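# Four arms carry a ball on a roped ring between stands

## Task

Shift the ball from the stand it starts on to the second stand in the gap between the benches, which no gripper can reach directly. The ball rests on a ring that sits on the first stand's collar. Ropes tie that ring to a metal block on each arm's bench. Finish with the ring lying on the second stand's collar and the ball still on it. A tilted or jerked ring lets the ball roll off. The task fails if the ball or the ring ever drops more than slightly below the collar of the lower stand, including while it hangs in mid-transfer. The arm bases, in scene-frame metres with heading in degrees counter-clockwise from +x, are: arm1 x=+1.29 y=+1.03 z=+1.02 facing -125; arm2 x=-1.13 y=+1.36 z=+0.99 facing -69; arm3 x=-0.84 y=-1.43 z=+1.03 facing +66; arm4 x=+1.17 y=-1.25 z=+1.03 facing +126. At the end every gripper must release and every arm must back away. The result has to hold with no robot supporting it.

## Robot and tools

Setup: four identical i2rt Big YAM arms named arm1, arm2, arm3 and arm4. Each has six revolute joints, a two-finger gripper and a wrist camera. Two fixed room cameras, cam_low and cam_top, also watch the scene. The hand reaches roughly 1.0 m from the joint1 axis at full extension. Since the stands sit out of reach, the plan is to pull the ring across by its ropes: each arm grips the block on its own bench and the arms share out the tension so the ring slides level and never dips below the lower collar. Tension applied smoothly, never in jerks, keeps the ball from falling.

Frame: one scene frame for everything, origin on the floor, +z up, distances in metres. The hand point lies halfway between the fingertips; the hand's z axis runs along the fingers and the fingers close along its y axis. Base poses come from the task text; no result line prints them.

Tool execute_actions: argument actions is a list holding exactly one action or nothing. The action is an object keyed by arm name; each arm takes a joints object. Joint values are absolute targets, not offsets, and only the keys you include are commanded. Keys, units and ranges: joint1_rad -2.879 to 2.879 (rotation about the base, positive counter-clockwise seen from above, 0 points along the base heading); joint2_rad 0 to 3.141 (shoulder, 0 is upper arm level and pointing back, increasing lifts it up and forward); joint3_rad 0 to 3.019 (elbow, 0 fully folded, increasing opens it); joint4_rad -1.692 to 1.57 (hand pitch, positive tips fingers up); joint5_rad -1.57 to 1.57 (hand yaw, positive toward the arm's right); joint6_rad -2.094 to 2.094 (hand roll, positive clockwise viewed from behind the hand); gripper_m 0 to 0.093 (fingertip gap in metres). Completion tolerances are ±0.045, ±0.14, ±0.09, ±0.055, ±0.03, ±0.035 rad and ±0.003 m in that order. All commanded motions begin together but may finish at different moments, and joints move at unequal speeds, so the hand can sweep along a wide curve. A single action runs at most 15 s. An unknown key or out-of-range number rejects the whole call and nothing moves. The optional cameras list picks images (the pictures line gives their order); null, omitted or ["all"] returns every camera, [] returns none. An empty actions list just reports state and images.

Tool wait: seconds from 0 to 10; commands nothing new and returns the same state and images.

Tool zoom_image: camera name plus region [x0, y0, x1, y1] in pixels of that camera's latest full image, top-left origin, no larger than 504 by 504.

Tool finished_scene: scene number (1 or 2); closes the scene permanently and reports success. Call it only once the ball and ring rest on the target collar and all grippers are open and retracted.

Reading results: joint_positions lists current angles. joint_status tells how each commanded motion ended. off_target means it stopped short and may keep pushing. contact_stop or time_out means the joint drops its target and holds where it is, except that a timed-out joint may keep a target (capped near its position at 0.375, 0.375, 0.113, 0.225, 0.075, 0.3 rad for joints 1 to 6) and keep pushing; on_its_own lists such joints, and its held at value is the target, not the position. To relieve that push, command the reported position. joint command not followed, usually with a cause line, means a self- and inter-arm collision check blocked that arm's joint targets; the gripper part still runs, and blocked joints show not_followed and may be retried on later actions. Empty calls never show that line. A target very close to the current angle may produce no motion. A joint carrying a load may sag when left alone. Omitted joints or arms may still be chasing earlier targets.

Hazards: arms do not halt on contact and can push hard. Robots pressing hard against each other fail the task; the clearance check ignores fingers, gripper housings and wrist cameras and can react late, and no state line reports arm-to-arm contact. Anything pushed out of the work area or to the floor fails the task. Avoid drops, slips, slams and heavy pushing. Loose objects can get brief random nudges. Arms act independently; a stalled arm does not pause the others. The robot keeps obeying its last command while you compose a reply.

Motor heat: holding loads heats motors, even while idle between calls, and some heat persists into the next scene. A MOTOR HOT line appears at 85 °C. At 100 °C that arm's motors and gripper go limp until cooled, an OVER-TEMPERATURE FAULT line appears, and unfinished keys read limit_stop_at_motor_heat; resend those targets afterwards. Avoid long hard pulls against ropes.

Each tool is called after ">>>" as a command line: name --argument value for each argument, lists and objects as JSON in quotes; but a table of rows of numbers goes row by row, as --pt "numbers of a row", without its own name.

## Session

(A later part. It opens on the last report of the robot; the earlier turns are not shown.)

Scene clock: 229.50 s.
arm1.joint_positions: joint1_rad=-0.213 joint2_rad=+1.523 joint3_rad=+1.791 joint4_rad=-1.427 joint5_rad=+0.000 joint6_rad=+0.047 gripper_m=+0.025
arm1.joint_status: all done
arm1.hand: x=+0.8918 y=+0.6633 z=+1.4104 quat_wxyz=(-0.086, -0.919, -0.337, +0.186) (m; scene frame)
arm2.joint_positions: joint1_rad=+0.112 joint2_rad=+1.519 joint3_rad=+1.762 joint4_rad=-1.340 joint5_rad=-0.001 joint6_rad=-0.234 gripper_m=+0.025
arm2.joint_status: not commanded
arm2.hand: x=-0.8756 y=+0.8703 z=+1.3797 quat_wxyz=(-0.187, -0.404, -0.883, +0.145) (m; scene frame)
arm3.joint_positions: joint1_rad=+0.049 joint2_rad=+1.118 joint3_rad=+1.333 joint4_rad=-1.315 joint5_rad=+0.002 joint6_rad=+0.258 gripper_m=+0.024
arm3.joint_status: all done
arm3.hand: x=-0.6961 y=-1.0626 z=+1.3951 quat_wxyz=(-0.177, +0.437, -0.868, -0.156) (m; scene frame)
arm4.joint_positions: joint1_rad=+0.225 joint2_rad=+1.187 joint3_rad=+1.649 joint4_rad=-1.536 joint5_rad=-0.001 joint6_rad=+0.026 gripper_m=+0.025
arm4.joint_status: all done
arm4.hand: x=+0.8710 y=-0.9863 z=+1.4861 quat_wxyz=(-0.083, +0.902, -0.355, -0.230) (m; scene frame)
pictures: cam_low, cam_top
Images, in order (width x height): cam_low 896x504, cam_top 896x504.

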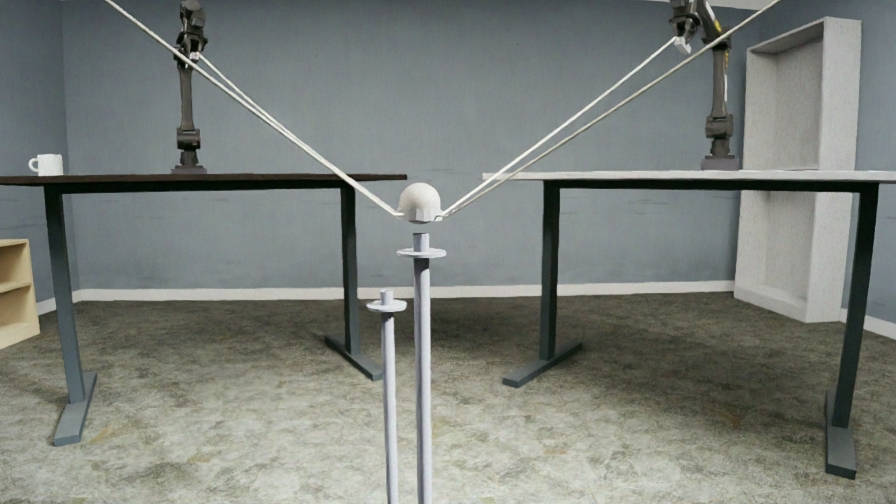

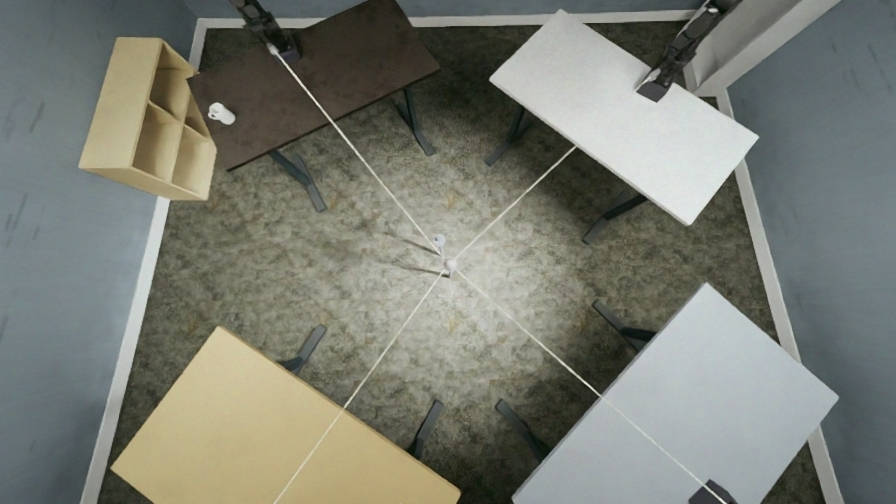

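>>> execute_actions --actions '[]' --cameras '["cam_low","cam_top"]'

>>> zoom_image --camera "cam_low" --region '[330,160,490,280]'

>>> zoom_image --camera "cam_top" --region '[430,245,470,290]'

Scene clock: 235.57 s.
arm1.joint_positions: joint1_rad=-0.213 joint2_rad=+1.523 joint3_rad=+1.791 joint4_rad=-1.427 joint5_rad=+0.000 joint6_rad=+0.047 gripper_m=+0.025
arm1.joint_status: all done
arm1.hand: x=+0.8918 y=+0.6633 z=+1.4104 quat_wxyz=(-0.086, -0.919, -0.337, +0.186) (m; scene frame)
arm2.joint_positions: joint1_rad=+0.112 joint2_rad=+1.519 joint3_rad=+1.762 joint4_rad=-1.340 joint5_rad=-0.001 joint6_rad=-0.234 gripper_m=+0.025
arm2.joint_status: not commanded
arm2.hand: x=-0.8756 y=+0.8703 z=+1.3797 quat_wxyz=(-0.187, -0.404, -0.883, +0.145) (m; scene frame)
arm3.joint_positions: joint1_rad=+0.049 joint2_rad=+1.118 joint3_rad=+1.333 joint4_rad=-1.315 joint5_rad=+0.002 joint6_rad=+0.258 gripper_m=+0.024
arm3.joint_status: all done
arm3.hand: x=-0.6961 y=-1.0626 z=+1.3951 quat_wxyz=(-0.177, +0.437, -0.868, -0.156) (m; scene frame)
arm4.joint_positions: joint1_rad=+0.225 joint2_rad=+1.187 joint3_rad=+1.649 joint4_rad=-1.536 joint5_rad=-0.001 joint6_rad=+0.026 gripper_m=+0.025
arm4.joint_status: all done
arm4.hand: x=+0.8710 y=-0.9863 z=+1.4861 quat_wxyz=(-0.083, +0.902, -0.355, -0.230) (m; scene frame)
pictures: cam_low, cam_top
Images, in order (width x height): cam_low 896x504, cam_top 896x504.

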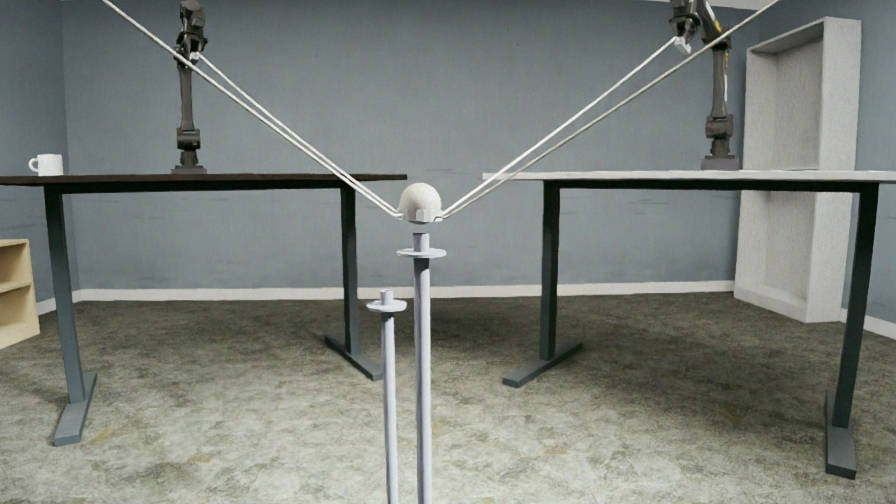

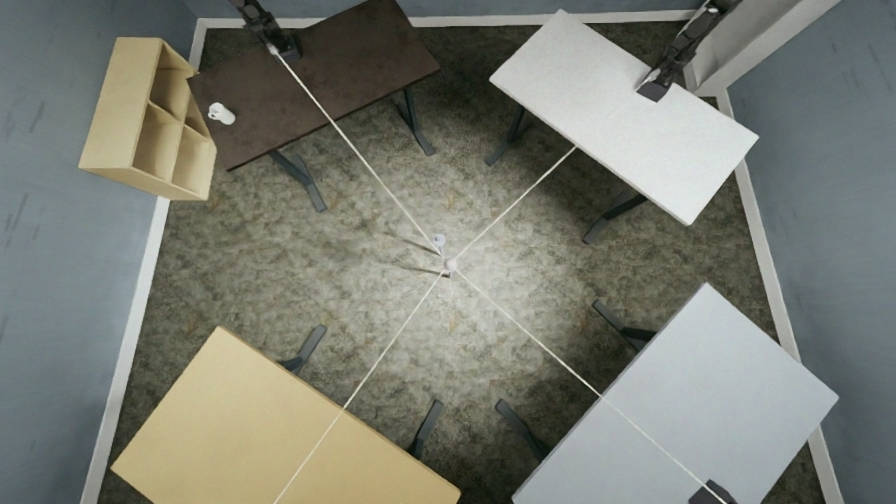

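Region (330, 160, 490, 280) of cam_low's 896x504 image, scaled by 3.150, with more detail than that image has; it fills the top 378 rows of this view, and the rest is white.

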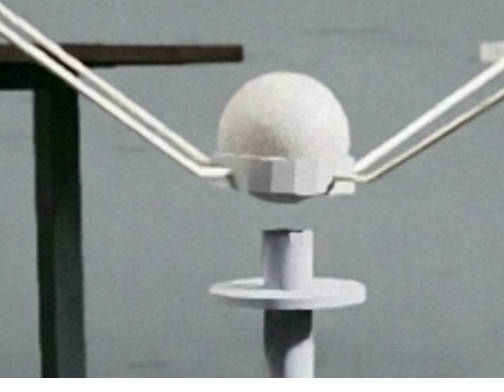

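Region (430, 245, 470, 290) of cam_top's 896x504 image, scaled by 11.200, with more detail than that image has.

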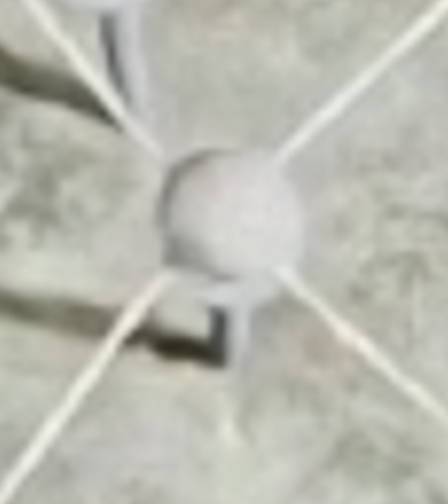

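>>> execute_actions --actions '[{"arm1":{"joints":{"joint4_rad":-1.355}},"arm2":{"joints":{"joint4_rad":-1.245}},"arm3":{"joints":{"joint4_rad":-1.245}},"arm4":{"joints":{"joint4_rad":-1.475}}}]' --cameras '["cam_low","cam_top"]'

>>> zoom_image --camera "cam_low" --region '[330,160,490,280]'

>>> zoom_image --camera "cam_top" --region '[430,245,470,290]'

Scene clock: 241.33 s.
arm1.joint_positions: joint1_rad=-0.213 joint2_rad=+1.523 joint3_rad=+1.791 joint4_rad=-1.378 joint5_rad=+0.000 joint6_rad=+0.047 gripper_m=+0.025
arm1.joint_status: all done
arm1.hand: x=+0.8836 y=+0.6557 z=+1.4156 quat_wxyz=(-0.095, -0.914, -0.335, +0.209) (m; scene frame)
arm2.joint_positions: joint1_rad=+0.112 joint2_rad=+1.519 joint3_rad=+1.762 joint4_rad=-1.266 joint5_rad=-0.001 joint6_rad=-0.234 gripper_m=+0.025
arm2.joint_status: all done
arm2.hand: x=-0.8683 y=+0.8563 z=+1.3886 quat_wxyz=(-0.215, -0.400, -0.875, +0.167) (m; scene frame)
arm3.joint_positions: joint1_rad=+0.049 joint2_rad=+1.118 joint3_rad=+1.333 joint4_rad=-1.258 joint5_rad=+0.002 joint6_rad=+0.258 gripper_m=+0.024
arm3.joint_status: all done
arm3.hand: x=-0.6915 y=-1.0512 z=+1.4019 quat_wxyz=(-0.198, +0.434, -0.861, -0.174) (m; scene frame)
arm4.joint_positions: joint1_rad=+0.225 joint2_rad=+1.187 joint3_rad=+1.649 joint4_rad=-1.492 joint5_rad=-0.001 joint6_rad=+0.026 gripper_m=+0.025
arm4.joint_status: all done
arm4.hand: x=+0.8639 y=-0.9801 z=+1.4914 quat_wxyz=(-0.091, +0.897, -0.353, -0.251) (m; scene frame)
pictures: cam_low, cam_top
Images, in order (width x height): cam_low 896x504, cam_top 896x504.

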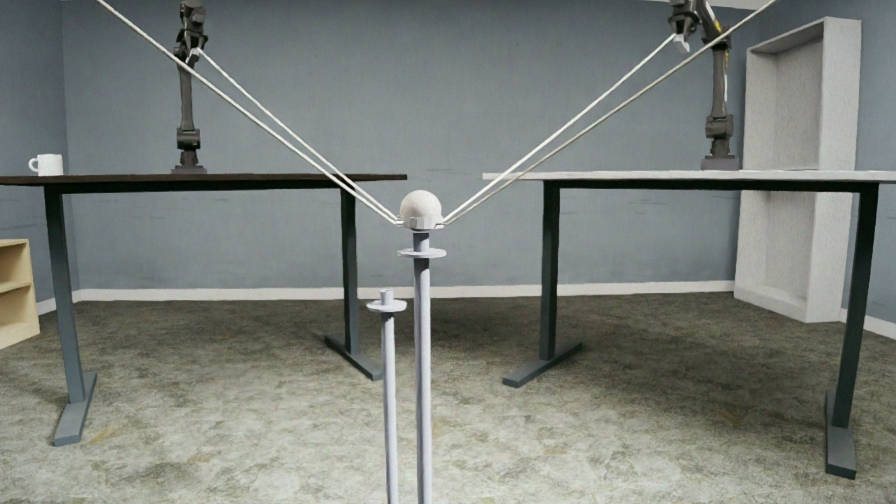

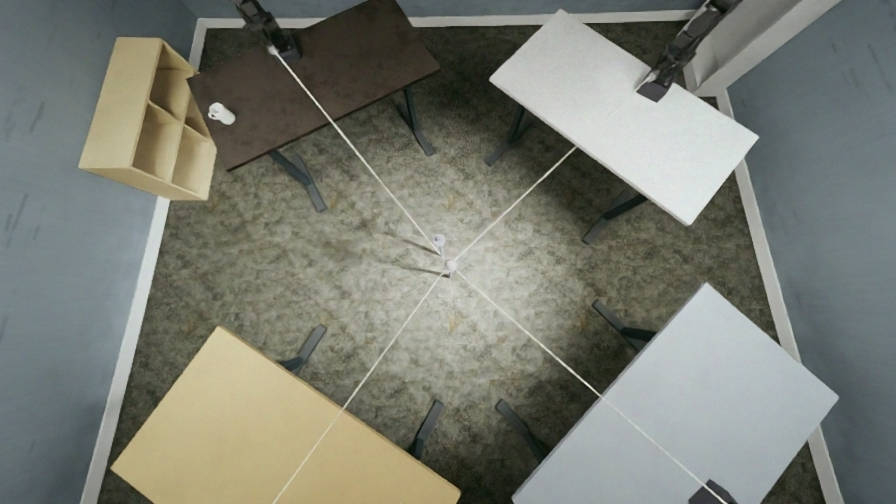

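Region (330, 160, 490, 280) of cam_low's 896x504 image, scaled by 3.150, with more detail than that image has; it fills the top 378 rows of this view, and the rest is white.

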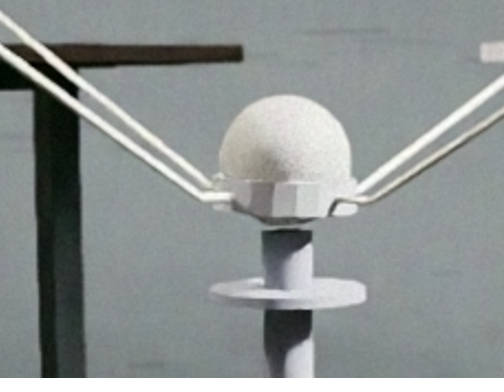

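Region (430, 245, 470, 290) of cam_top's 896x504 image, scaled by 11.200, with more detail than that image has.

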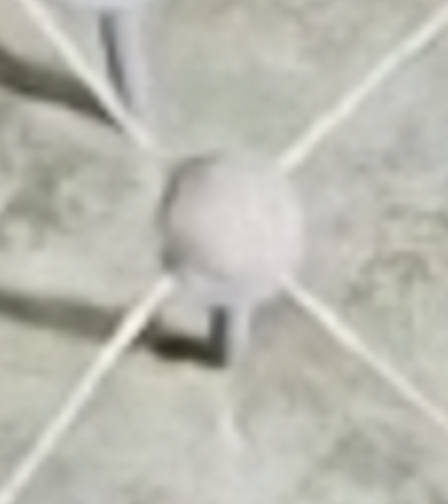

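>>> execute_actions --actions '[{"arm1":{"joints":{"joint4_rad":-1.275}},"arm2":{"joints":{"joint4_rad":-1.15}},"arm3":{"joints":{"joint4_rad":-1.15}},"arm4":{"joints":{"joint4_rad":-1.385}}}]' --cameras '["cam_low"]'

>>> zoom_image --camera "cam_low" --region '[330,160,490,280]'

Scene clock: 246.33 s.
arm1.joint_positions: joint1_rad=-0.213 joint2_rad=+1.523 joint3_rad=+1.791 joint4_rad=-1.302 joint5_rad=+0.000 joint6_rad=+0.047 gripper_m=+0.025
arm1.joint_status: all done
arm1.hand: x=+0.8716 y=+0.6446 z=+1.4245 quat_wxyz=(-0.109, -0.905, -0.332, +0.243) (m; scene frame)
arm2.joint_positions: joint1_rad=+0.112 joint2_rad=+1.519 joint3_rad=+1.762 joint4_rad=-1.175 joint5_rad=-0.001 joint6_rad=-0.234 gripper_m=+0.025
arm2.joint_status: all done
arm2.hand: x=-0.8598 y=+0.8399 z=+1.4011 quat_wxyz=(-0.249, -0.395, -0.863, +0.194) (m; scene frame)
arm3.joint_positions: joint1_rad=+0.049 joint2_rad=+1.118 joint3_rad=+1.333 joint4_rad=-1.167 joint5_rad=+0.002 joint6_rad=+0.258 gripper_m=+0.024
arm3.joint_status: all done
arm3.hand: x=-0.6846 y=-1.0338 z=+1.4141 quat_wxyz=(-0.230, +0.428, -0.850, -0.203) (m; scene frame)
arm4.joint_positions: joint1_rad=+0.225 joint2_rad=+1.187 joint3_rad=+1.649 joint4_rad=-1.405 joint5_rad=-0.001 joint6_rad=+0.026 gripper_m=+0.025
arm4.joint_status: all done
arm4.hand: x=+0.8505 y=-0.9682 z=+1.5032 quat_wxyz=(-0.105, +0.885, -0.348, -0.290) (m; scene frame)
pictures: cam_low
Images, in order (width x height): cam_low 896x504.

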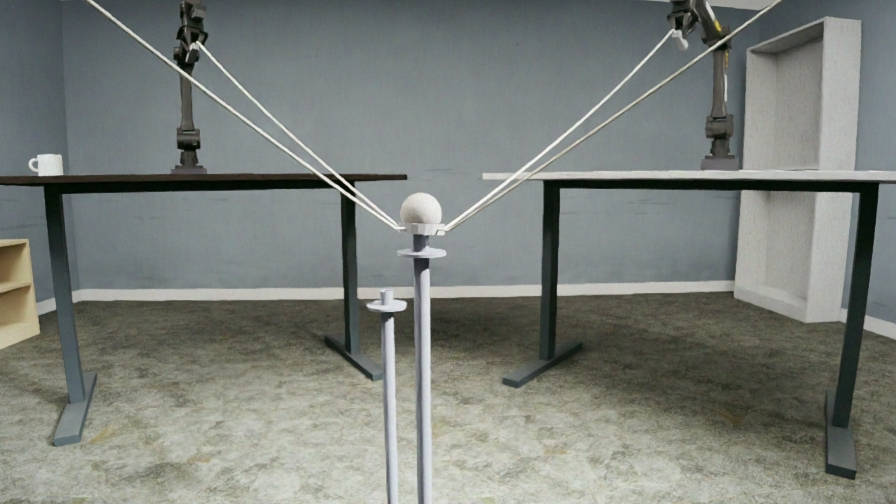

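Region (330, 160, 490, 280) of cam_low's 896x504 image, scaled by 3.150, with more detail than that image has; it fills the top 378 rows of this view, and the rest is white.

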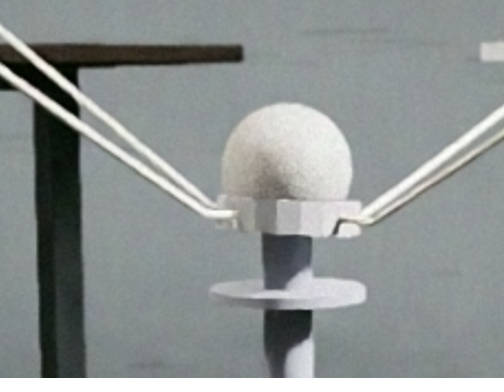

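Ball seated. Slacken.

>>> execute_actions --actions '[{"arm1":{"joints":{"joint2_rad":1.595}},"arm2":{"joints":{"joint2_rad":1.58}},"arm3":{"joints":{"joint2_rad":1.215}},"arm4":{"joints":{"joint2_rad":1.27}}}]' --cameras '["cam_low"]'

>>> zoom_image --camera "cam_low" --region '[330,160,490,280]'

Scene clock: 251.30 s.
arm1.joint_positions: joint1_rad=-0.213 joint2_rad=+1.601 joint3_rad=+1.801 joint4_rad=-1.300 joint5_rad=+0.000 joint6_rad=+0.047 gripper_m=+0.025
arm1.joint_status: all done
arm1.hand: x=+0.8565 y=+0.6298 z=+1.3860 quat_wxyz=(-0.097, -0.913, -0.335, +0.213) (m; scene frame)
arm2.joint_positions: joint1_rad=+0.112 joint2_rad=+1.589 joint3_rad=+1.766 joint4_rad=-1.175 joint5_rad=+0.000 joint6_rad=-0.234 gripper_m=+0.025
arm2.joint_status: all done
arm2.hand: x=-0.8512 y=+0.8232 z=+1.3630 quat_wxyz=(-0.225, -0.399, -0.872, +0.175) (m; scene frame)
arm3.joint_positions: joint1_rad=+0.049 joint2_rad=+1.223 joint3_rad=+1.329 joint4_rad=-1.165 joint5_rad=+0.002 joint6_rad=+0.258 gripper_m=+0.024
arm3.joint_status: all done
arm3.hand: x=-0.6760 y=-1.0113 z=+1.3678 quat_wxyz=(-0.192, +0.435, -0.863, -0.169) (m; scene frame)
arm4.joint_positions: joint1_rad=+0.225 joint2_rad=+1.278 joint3_rad=+1.646 joint4_rad=-1.404 joint5_rad=-0.001 joint6_rad=+0.026 gripper_m=+0.025
arm4.joint_status: all done
arm4.hand: x=+0.8280 y=-0.9483 z=+1.4629 quat_wxyz=(-0.090, +0.898, -0.353, -0.247) (m; scene frame)
pictures: cam_low
Images, in order (width x height): cam_low 896x504.

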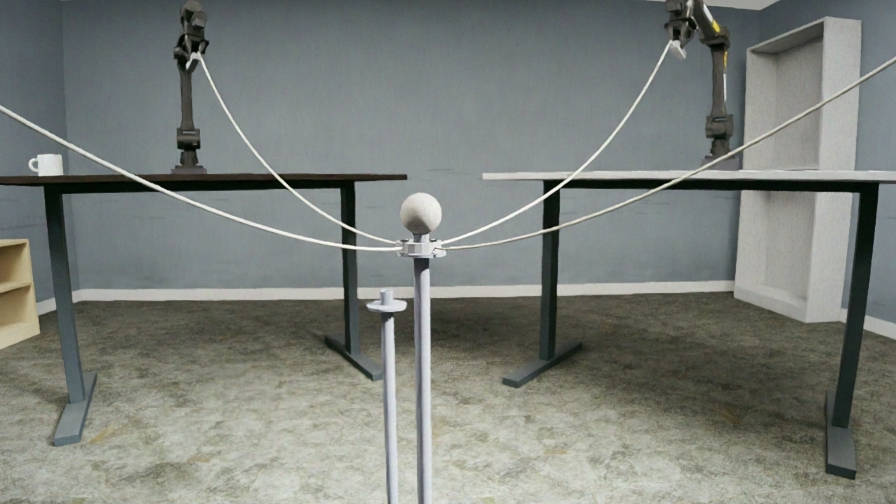

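Region (330, 160, 490, 280) of cam_low's 896x504 image, scaled by 3.150, with more detail than that image has; it fills the top 378 rows of this view, and the rest is white.

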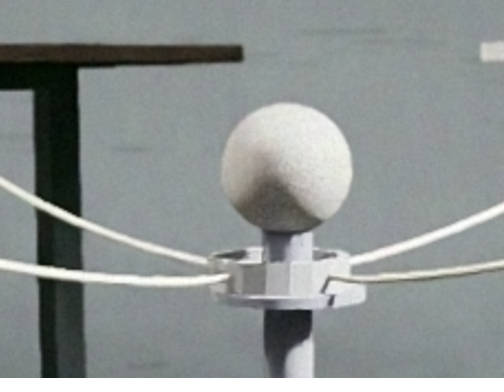

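>>> execute_actions --actions '[{"arm1":{"joints":{"joint1_rad":0.024,"joint2_rad":1.99,"joint3_rad":1.425,"joint4_rad":-0.8,"joint6_rad":0.198}},"arm2":{"joints":{"joint1_rad":0.281,"joint2_rad":1.95,"joint3_rad":1.43,"joint4_rad":-0.85,"joint6_rad":0.183}},"arm3":{"joints":{"joint1_rad":0.037,"joint2_rad":2.01,"joint3_rad":1.48,"joint4_rad":-0.825,"joint6_rad":0.133}},"arm4":{"joints":{"joint1_rad":0.206,"joint2_rad":2.01,"joint3_rad":1.45,"joint4_rad":-0.86,"joint6_rad":0.163}}}]' --cameras '["cam_low","cam_top"]'

Scene clock: 259.20 s.
arm1.joint_positions: joint1_rad=+0.019 joint2_rad=+1.998 joint3_rad=+1.394 joint4_rad=-0.818 joint5_rad=-0.003 joint6_rad=+0.190 gripper_m=+0.025
arm1.joint_status: all done
arm1.hand: x=+0.9609 y=+0.5343 z=+1.0112 quat_wxyz=(-0.049, -0.920, -0.385, +0.059) (m; scene frame)
arm2.joint_positions: joint1_rad=+0.291 joint2_rad=+1.963 joint3_rad=+1.403 joint4_rad=-0.865 joint5_rad=-0.002 joint6_rad=+0.176 gripper_m=+0.025
arm2.joint_status: all done
arm2.hand: x=-0.7694 y=+0.8946 z=+1.0024 quat_wxyz=(-0.070, -0.516, -0.853, +0.026) (m; scene frame)
arm3.joint_positions: joint1_rad=+0.044 joint2_rad=+2.032 joint3_rad=+1.456 joint4_rad=-0.832 joint5_rad=+0.002 joint6_rad=+0.141 gripper_m=+0.024
arm3.joint_status: all done
arm3.hand: x=-0.6152 y=-0.8668 z=+1.0219 quat_wxyz=(-0.067, +0.498, -0.863, -0.052) (m; scene frame)
arm4.joint_positions: joint1_rad=+0.213 joint2_rad=+2.025 joint3_rad=+1.435 joint4_rad=-0.870 joint5_rad=-0.001 joint6_rad=+0.148 gripper_m=+0.025
arm4.joint_status: all done
arm4.hand: x=+0.7330 y=-0.8548 z=+1.0083 quat_wxyz=(-0.015, +0.902, -0.427, -0.052) (m; scene frame)
pictures: cam_low, cam_top
Images, in order (width x height): cam_low 896x504, cam_top 896x504.

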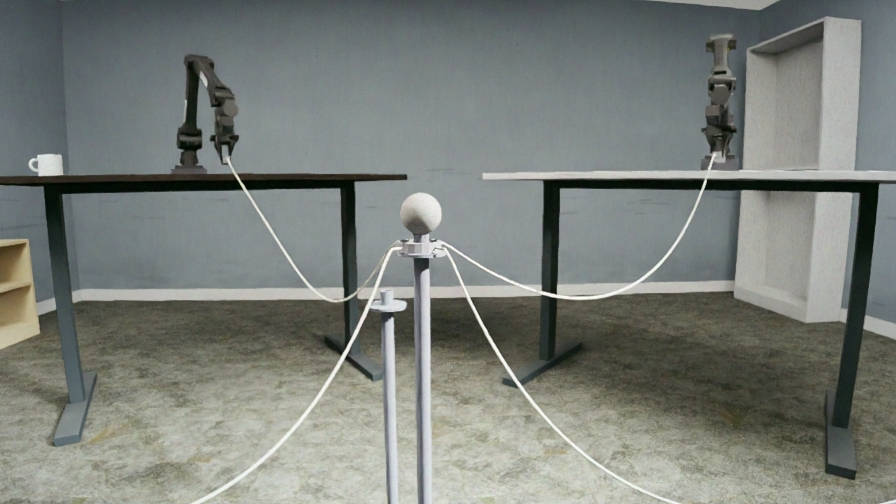

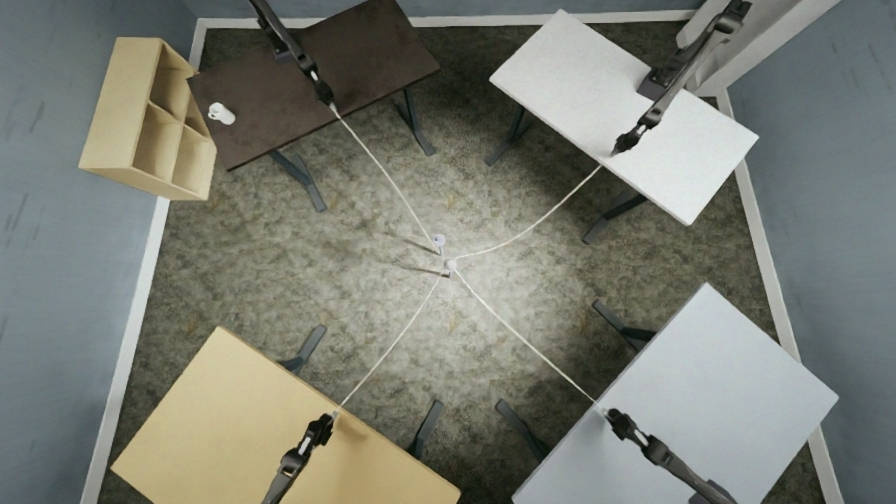

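>>> execute_actions --actions '[{"arm1":{"joints":{"joint2_rad":2.045}},"arm2":{"joints":{"joint2_rad":2.01}},"arm3":{"joints":{"joint2_rad":2.085}},"arm4":{"joints":{"joint2_rad":2.075}}}]' --cameras '["arm1_cam_wrist","arm2_cam_wrist","arm3_cam_wrist","arm4_cam_wrist"]'

Scene clock: 267.67 s.
arm1.joint_positions: joint1_rad=+0.019 joint2_rad=+2.035 joint3_rad=+1.394 joint4_rad=-0.818 joint5_rad=-0.003 joint6_rad=+0.190 gripper_m=+0.025
arm1.joint_status: all done
arm1.hand: x=+0.9642 y=+0.5388 z=+0.9902 quat_wxyz=(-0.039, -0.921, -0.386, +0.044) (m; scene frame)
arm2.joint_positions: joint1_rad=+0.291 joint2_rad=+2.005 joint3_rad=+1.403 joint4_rad=-0.865 joint5_rad=-0.002 joint6_rad=+0.176 gripper_m=+0.025
arm2.joint_status: all done
arm2.hand: x=-0.7728 y=+0.8991 z=+0.9785 quat_wxyz=(-0.050, -0.517, -0.854, +0.018) (m; scene frame)
arm3.joint_positions: joint1_rad=+0.044 joint2_rad=+2.062 joint3_rad=+1.456 joint4_rad=-0.832 joint5_rad=+0.002 joint6_rad=+0.141 gripper_m=+0.024
arm3.joint_status: all done
arm3.hand: x=-0.6169 y=-0.8709 z=+1.0044 quat_wxyz=(-0.055, +0.498, -0.864, -0.043) (m; scene frame)
arm4.joint_positions: joint1_rad=+0.213 joint2_rad=+2.060 joint3_rad=+1.435 joint4_rad=-0.870 joint5_rad=-0.001 joint6_rad=+0.148 gripper_m=+0.025
arm4.joint_status: all done
arm4.hand: x=+0.7370 y=-0.8584 z=+0.9888 quat_wxyz=(-0.010, +0.903, -0.428, -0.036) (m; scene frame)
pictures: arm1_cam_wrist, arm2_cam_wrist, arm3_cam_wrist, arm4_cam_wrist
Images, in order (width x height): arm1_cam_wrist 896x504, arm2_cam_wrist 896x504, arm3_cam_wrist 896x504, arm4_cam_wrist 896x504.

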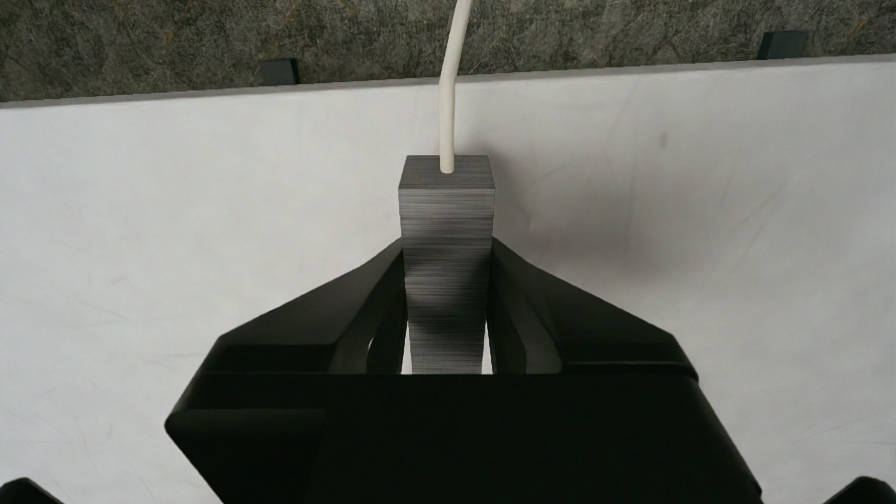

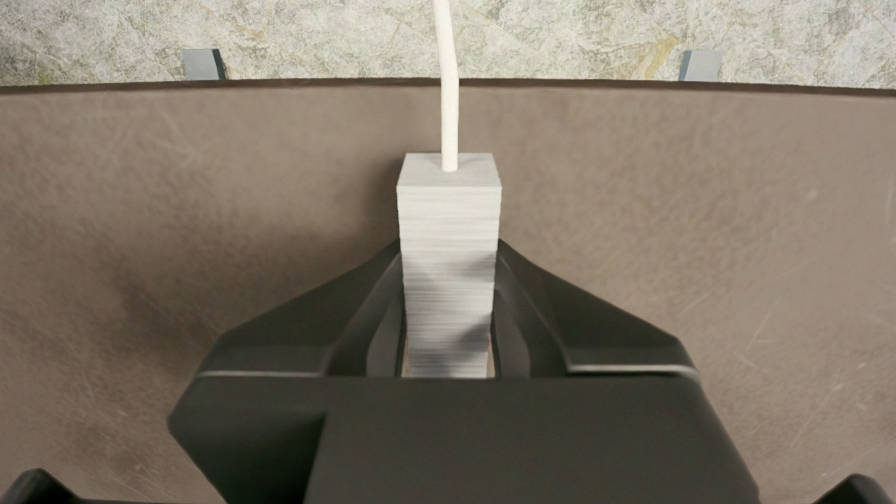

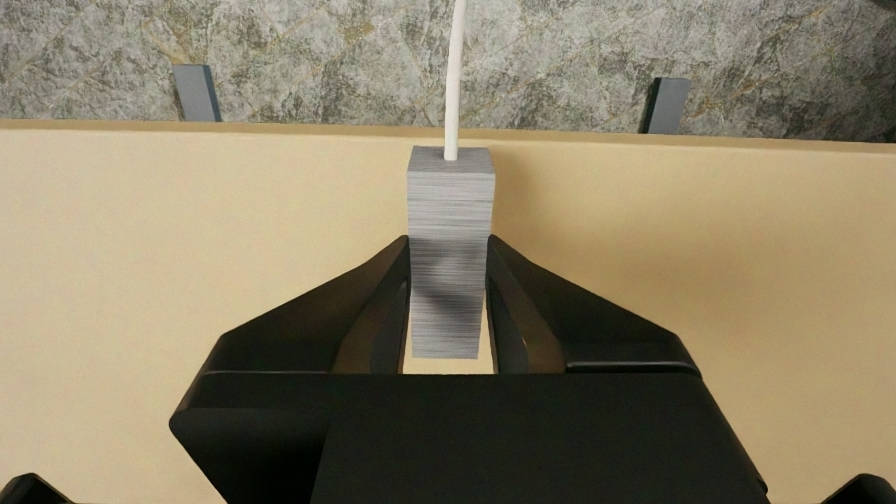

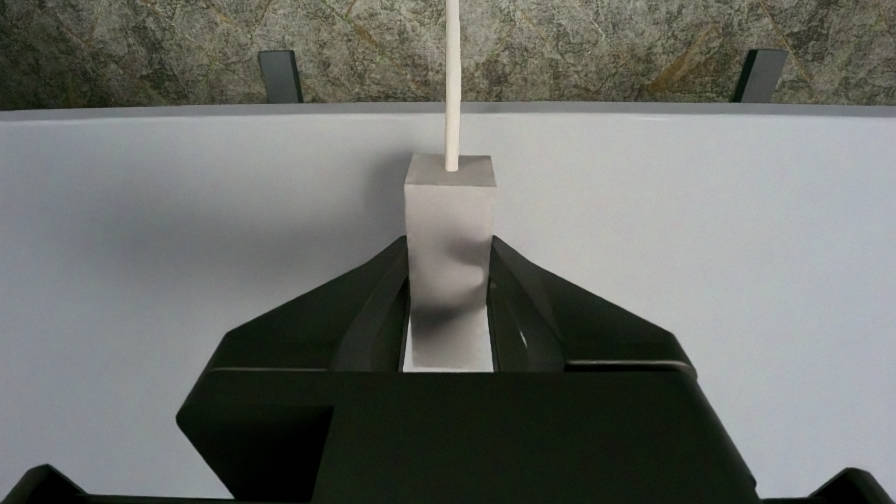

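>>> execute_actions --actions '[{"arm1":{"joints":{"joint2_rad":2.075}},"arm2":{"joints":{"joint2_rad":2.045}},"arm3":{"joints":{"joint2_rad":2.12}},"arm4":{"joints":{"joint2_rad":2.108}}}]' --cameras '[]'

Scene clock: 271.47 s.
arm1.joint_positions: joint1_rad=+0.019 joint2_rad=+2.058 joint3_rad=+1.394 joint4_rad=-0.817 joint5_rad=-0.003 joint6_rad=+0.191 gripper_m=+0.025
arm1.joint_status: all done
arm1.hand: x=+0.9664 y=+0.5418 z=+0.9771 quat_wxyz=(-0.032, -0.921, -0.386, +0.034) (m; scene frame)
arm2.joint_positions: joint1_rad=+0.291 joint2_rad=+2.032 joint3_rad=+1.403 joint4_rad=-0.863 joint5_rad=-0.002 joint6_rad=+0.176 gripper_m=+0.025
arm2.joint_status: all done
arm2.hand: x=-0.7748 y=+0.9017 z=+0.9639 quat_wxyz=(-0.039, -0.518, -0.855, +0.014) (m; scene frame)
arm3.joint_positions: joint1_rad=+0.044 joint2_rad=+2.098 joint3_rad=+1.456 joint4_rad=-0.832 joint5_rad=+0.002 joint6_rad=+0.141 gripper_m=+0.024
arm3.joint_status: all done
arm3.hand: x=-0.6192 y=-0.8765 z=+0.9831 quat_wxyz=(-0.041, +0.499, -0.865, -0.031) (m; scene frame)
arm4.joint_positions: joint1_rad=+0.213 joint2_rad=+2.089 joint3_rad=+1.435 joint4_rad=-0.869 joint5_rad=-0.001 joint6_rad=+0.149 gripper_m=+0.025
arm4.joint_status: all done
arm4.hand: x=+0.7405 y=-0.8616 z=+0.9723 quat_wxyz=(-0.006, +0.903, -0.428, -0.022) (m; scene frame)
pictures: none
No camera images: the call's "cameras" was empty. Leave "cameras" out to get every camera's image.

>>> execute_actions --actions '[{"arm1":{"joints":{"gripper_m":0.05}},"arm2":{"joints":{"gripper_m":0.05}},"arm3":{"joints":{"gripper_m":0.05}},"arm4":{"joints":{"gripper_m":0.05}}}]' --cameras '[]'

>>> execute_actions --actions '[{"arm1":{"joints":{"joint2_rad":1.5}},"arm2":{"joints":{"joint2_rad":1.5}},"arm3":{"joints":{"joint2_rad":1.5}},"arm4":{"joints":{"joint2_rad":1.5}}}]' --cameras '["cam_low","cam_top"]'

Scene clock: 284.50 s.
arm1.joint_positions: joint1_rad=+0.019 joint2_rad=+2.058 joint3_rad=+1.394 joint4_rad=-0.817 joint5_rad=-0.003 joint6_rad=+0.191 gripper_m=+0.050
arm1.joint_status: all done
arm1.hand: x=+0.9664 y=+0.5418 z=+0.9771 quat_wxyz=(-0.032, -0.921, -0.386, +0.034) (m; scene frame)
arm2.joint_positions: joint1_rad=+0.291 joint2_rad=+2.032 joint3_rad=+1.403 joint4_rad=-0.863 joint5_rad=-0.002 joint6_rad=+0.177 gripper_m=+0.050
arm2.joint_status: all done
arm2.hand: x=-0.7748 y=+0.9017 z=+0.9639 quat_wxyz=(-0.039, -0.518, -0.854, +0.014) (m; scene frame)
arm3.joint_positions: joint1_rad=+0.044 joint2_rad=+2.098 joint3_rad=+1.456 joint4_rad=-0.832 joint5_rad=+0.002 joint6_rad=+0.141 gripper_m=+0.050
arm3.joint_status: all done
arm3.hand: x=-0.6192 y=-0.8765 z=+0.9831 quat_wxyz=(-0.041, +0.499, -0.865, -0.031) (m; scene frame)
arm4.joint_positions: joint1_rad=+0.213 joint2_rad=+2.089 joint3_rad=+1.435 joint4_rad=-0.869 joint5_rad=-0.001 joint6_rad=+0.149 gripper_m=+0.050
arm4.joint_status: all done
arm4.hand: x=+0.7405 y=-0.8616 z=+0.9723 quat_wxyz=(-0.006, +0.903, -0.428, -0.022) (m; scene frame)
pictures: none
No camera images: the call's "cameras" was empty. Leave "cameras" out to get every camera's image.

Scene clock: 286.10 s.
arm1.joint_positions: joint1_rad=+0.019 joint2_rad=+1.489 joint3_rad=+1.416 joint4_rad=-0.814 joint5_rad=-0.003 joint6_rad=+0.191 gripper_m=+0.050
arm1.joint_status: all done
arm1.hand: x=+0.9565 y=+0.5347 z=+1.3192 quat_wxyz=(-0.193, -0.869, -0.362, +0.276) (m; scene frame)
arm2.joint_positions: joint1_rad=+0.291 joint2_rad=+1.496 joint3_rad=+1.412 joint4_rad=-0.862 joint5_rad=-0.002 joint6_rad=+0.177 gripper_m=+0.050
arm2.joint_status: all done
arm2.hand: x=-0.7717 y=+0.8975 z=+1.2757 quat_wxyz=(-0.289, -0.493, -0.813, +0.110) (m; scene frame)
arm3.joint_positions: joint1_rad=+0.044 joint2_rad=+1.483 joint3_rad=+1.473 joint4_rad=-0.829 joint5_rad=+0.002 joint6_rad=+0.141 gripper_m=+0.050
arm3.joint_status: all done
arm3.hand: x=-0.6190 y=-0.8770 z=+1.3601 quat_wxyz=(-0.284, +0.465, -0.808, -0.222) (m; scene frame)
arm4.joint_positions: joint1_rad=+0.213 joint2_rad=+1.483 joint3_rad=+1.435 joint4_rad=-0.865 joint5_rad=-0.001 joint6_rad=+0.149 gripper_m=+0.050
arm4.joint_status: all done
arm4.hand: x=+0.7365 y=-0.8579 z=+1.3250 quat_wxyz=(-0.093, +0.856, -0.405, -0.308) (m; scene frame)
pictures: cam_low, cam_top
Images, in order (width x height): cam_low 896x504, cam_top 896x504.

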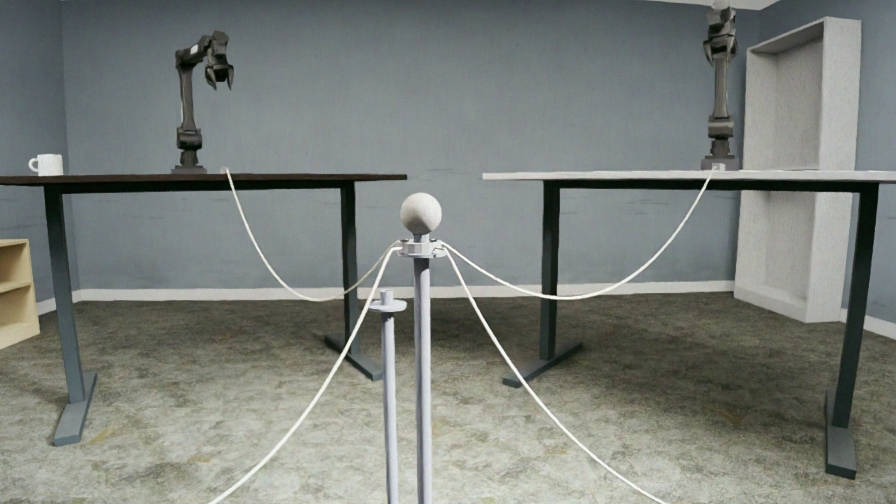

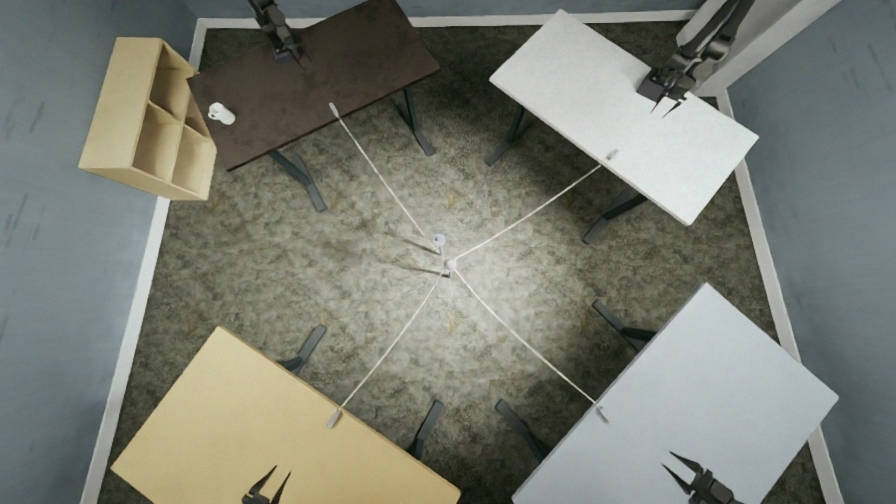

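>>> finished_scene --scene 2

The scene is finished: the task was done.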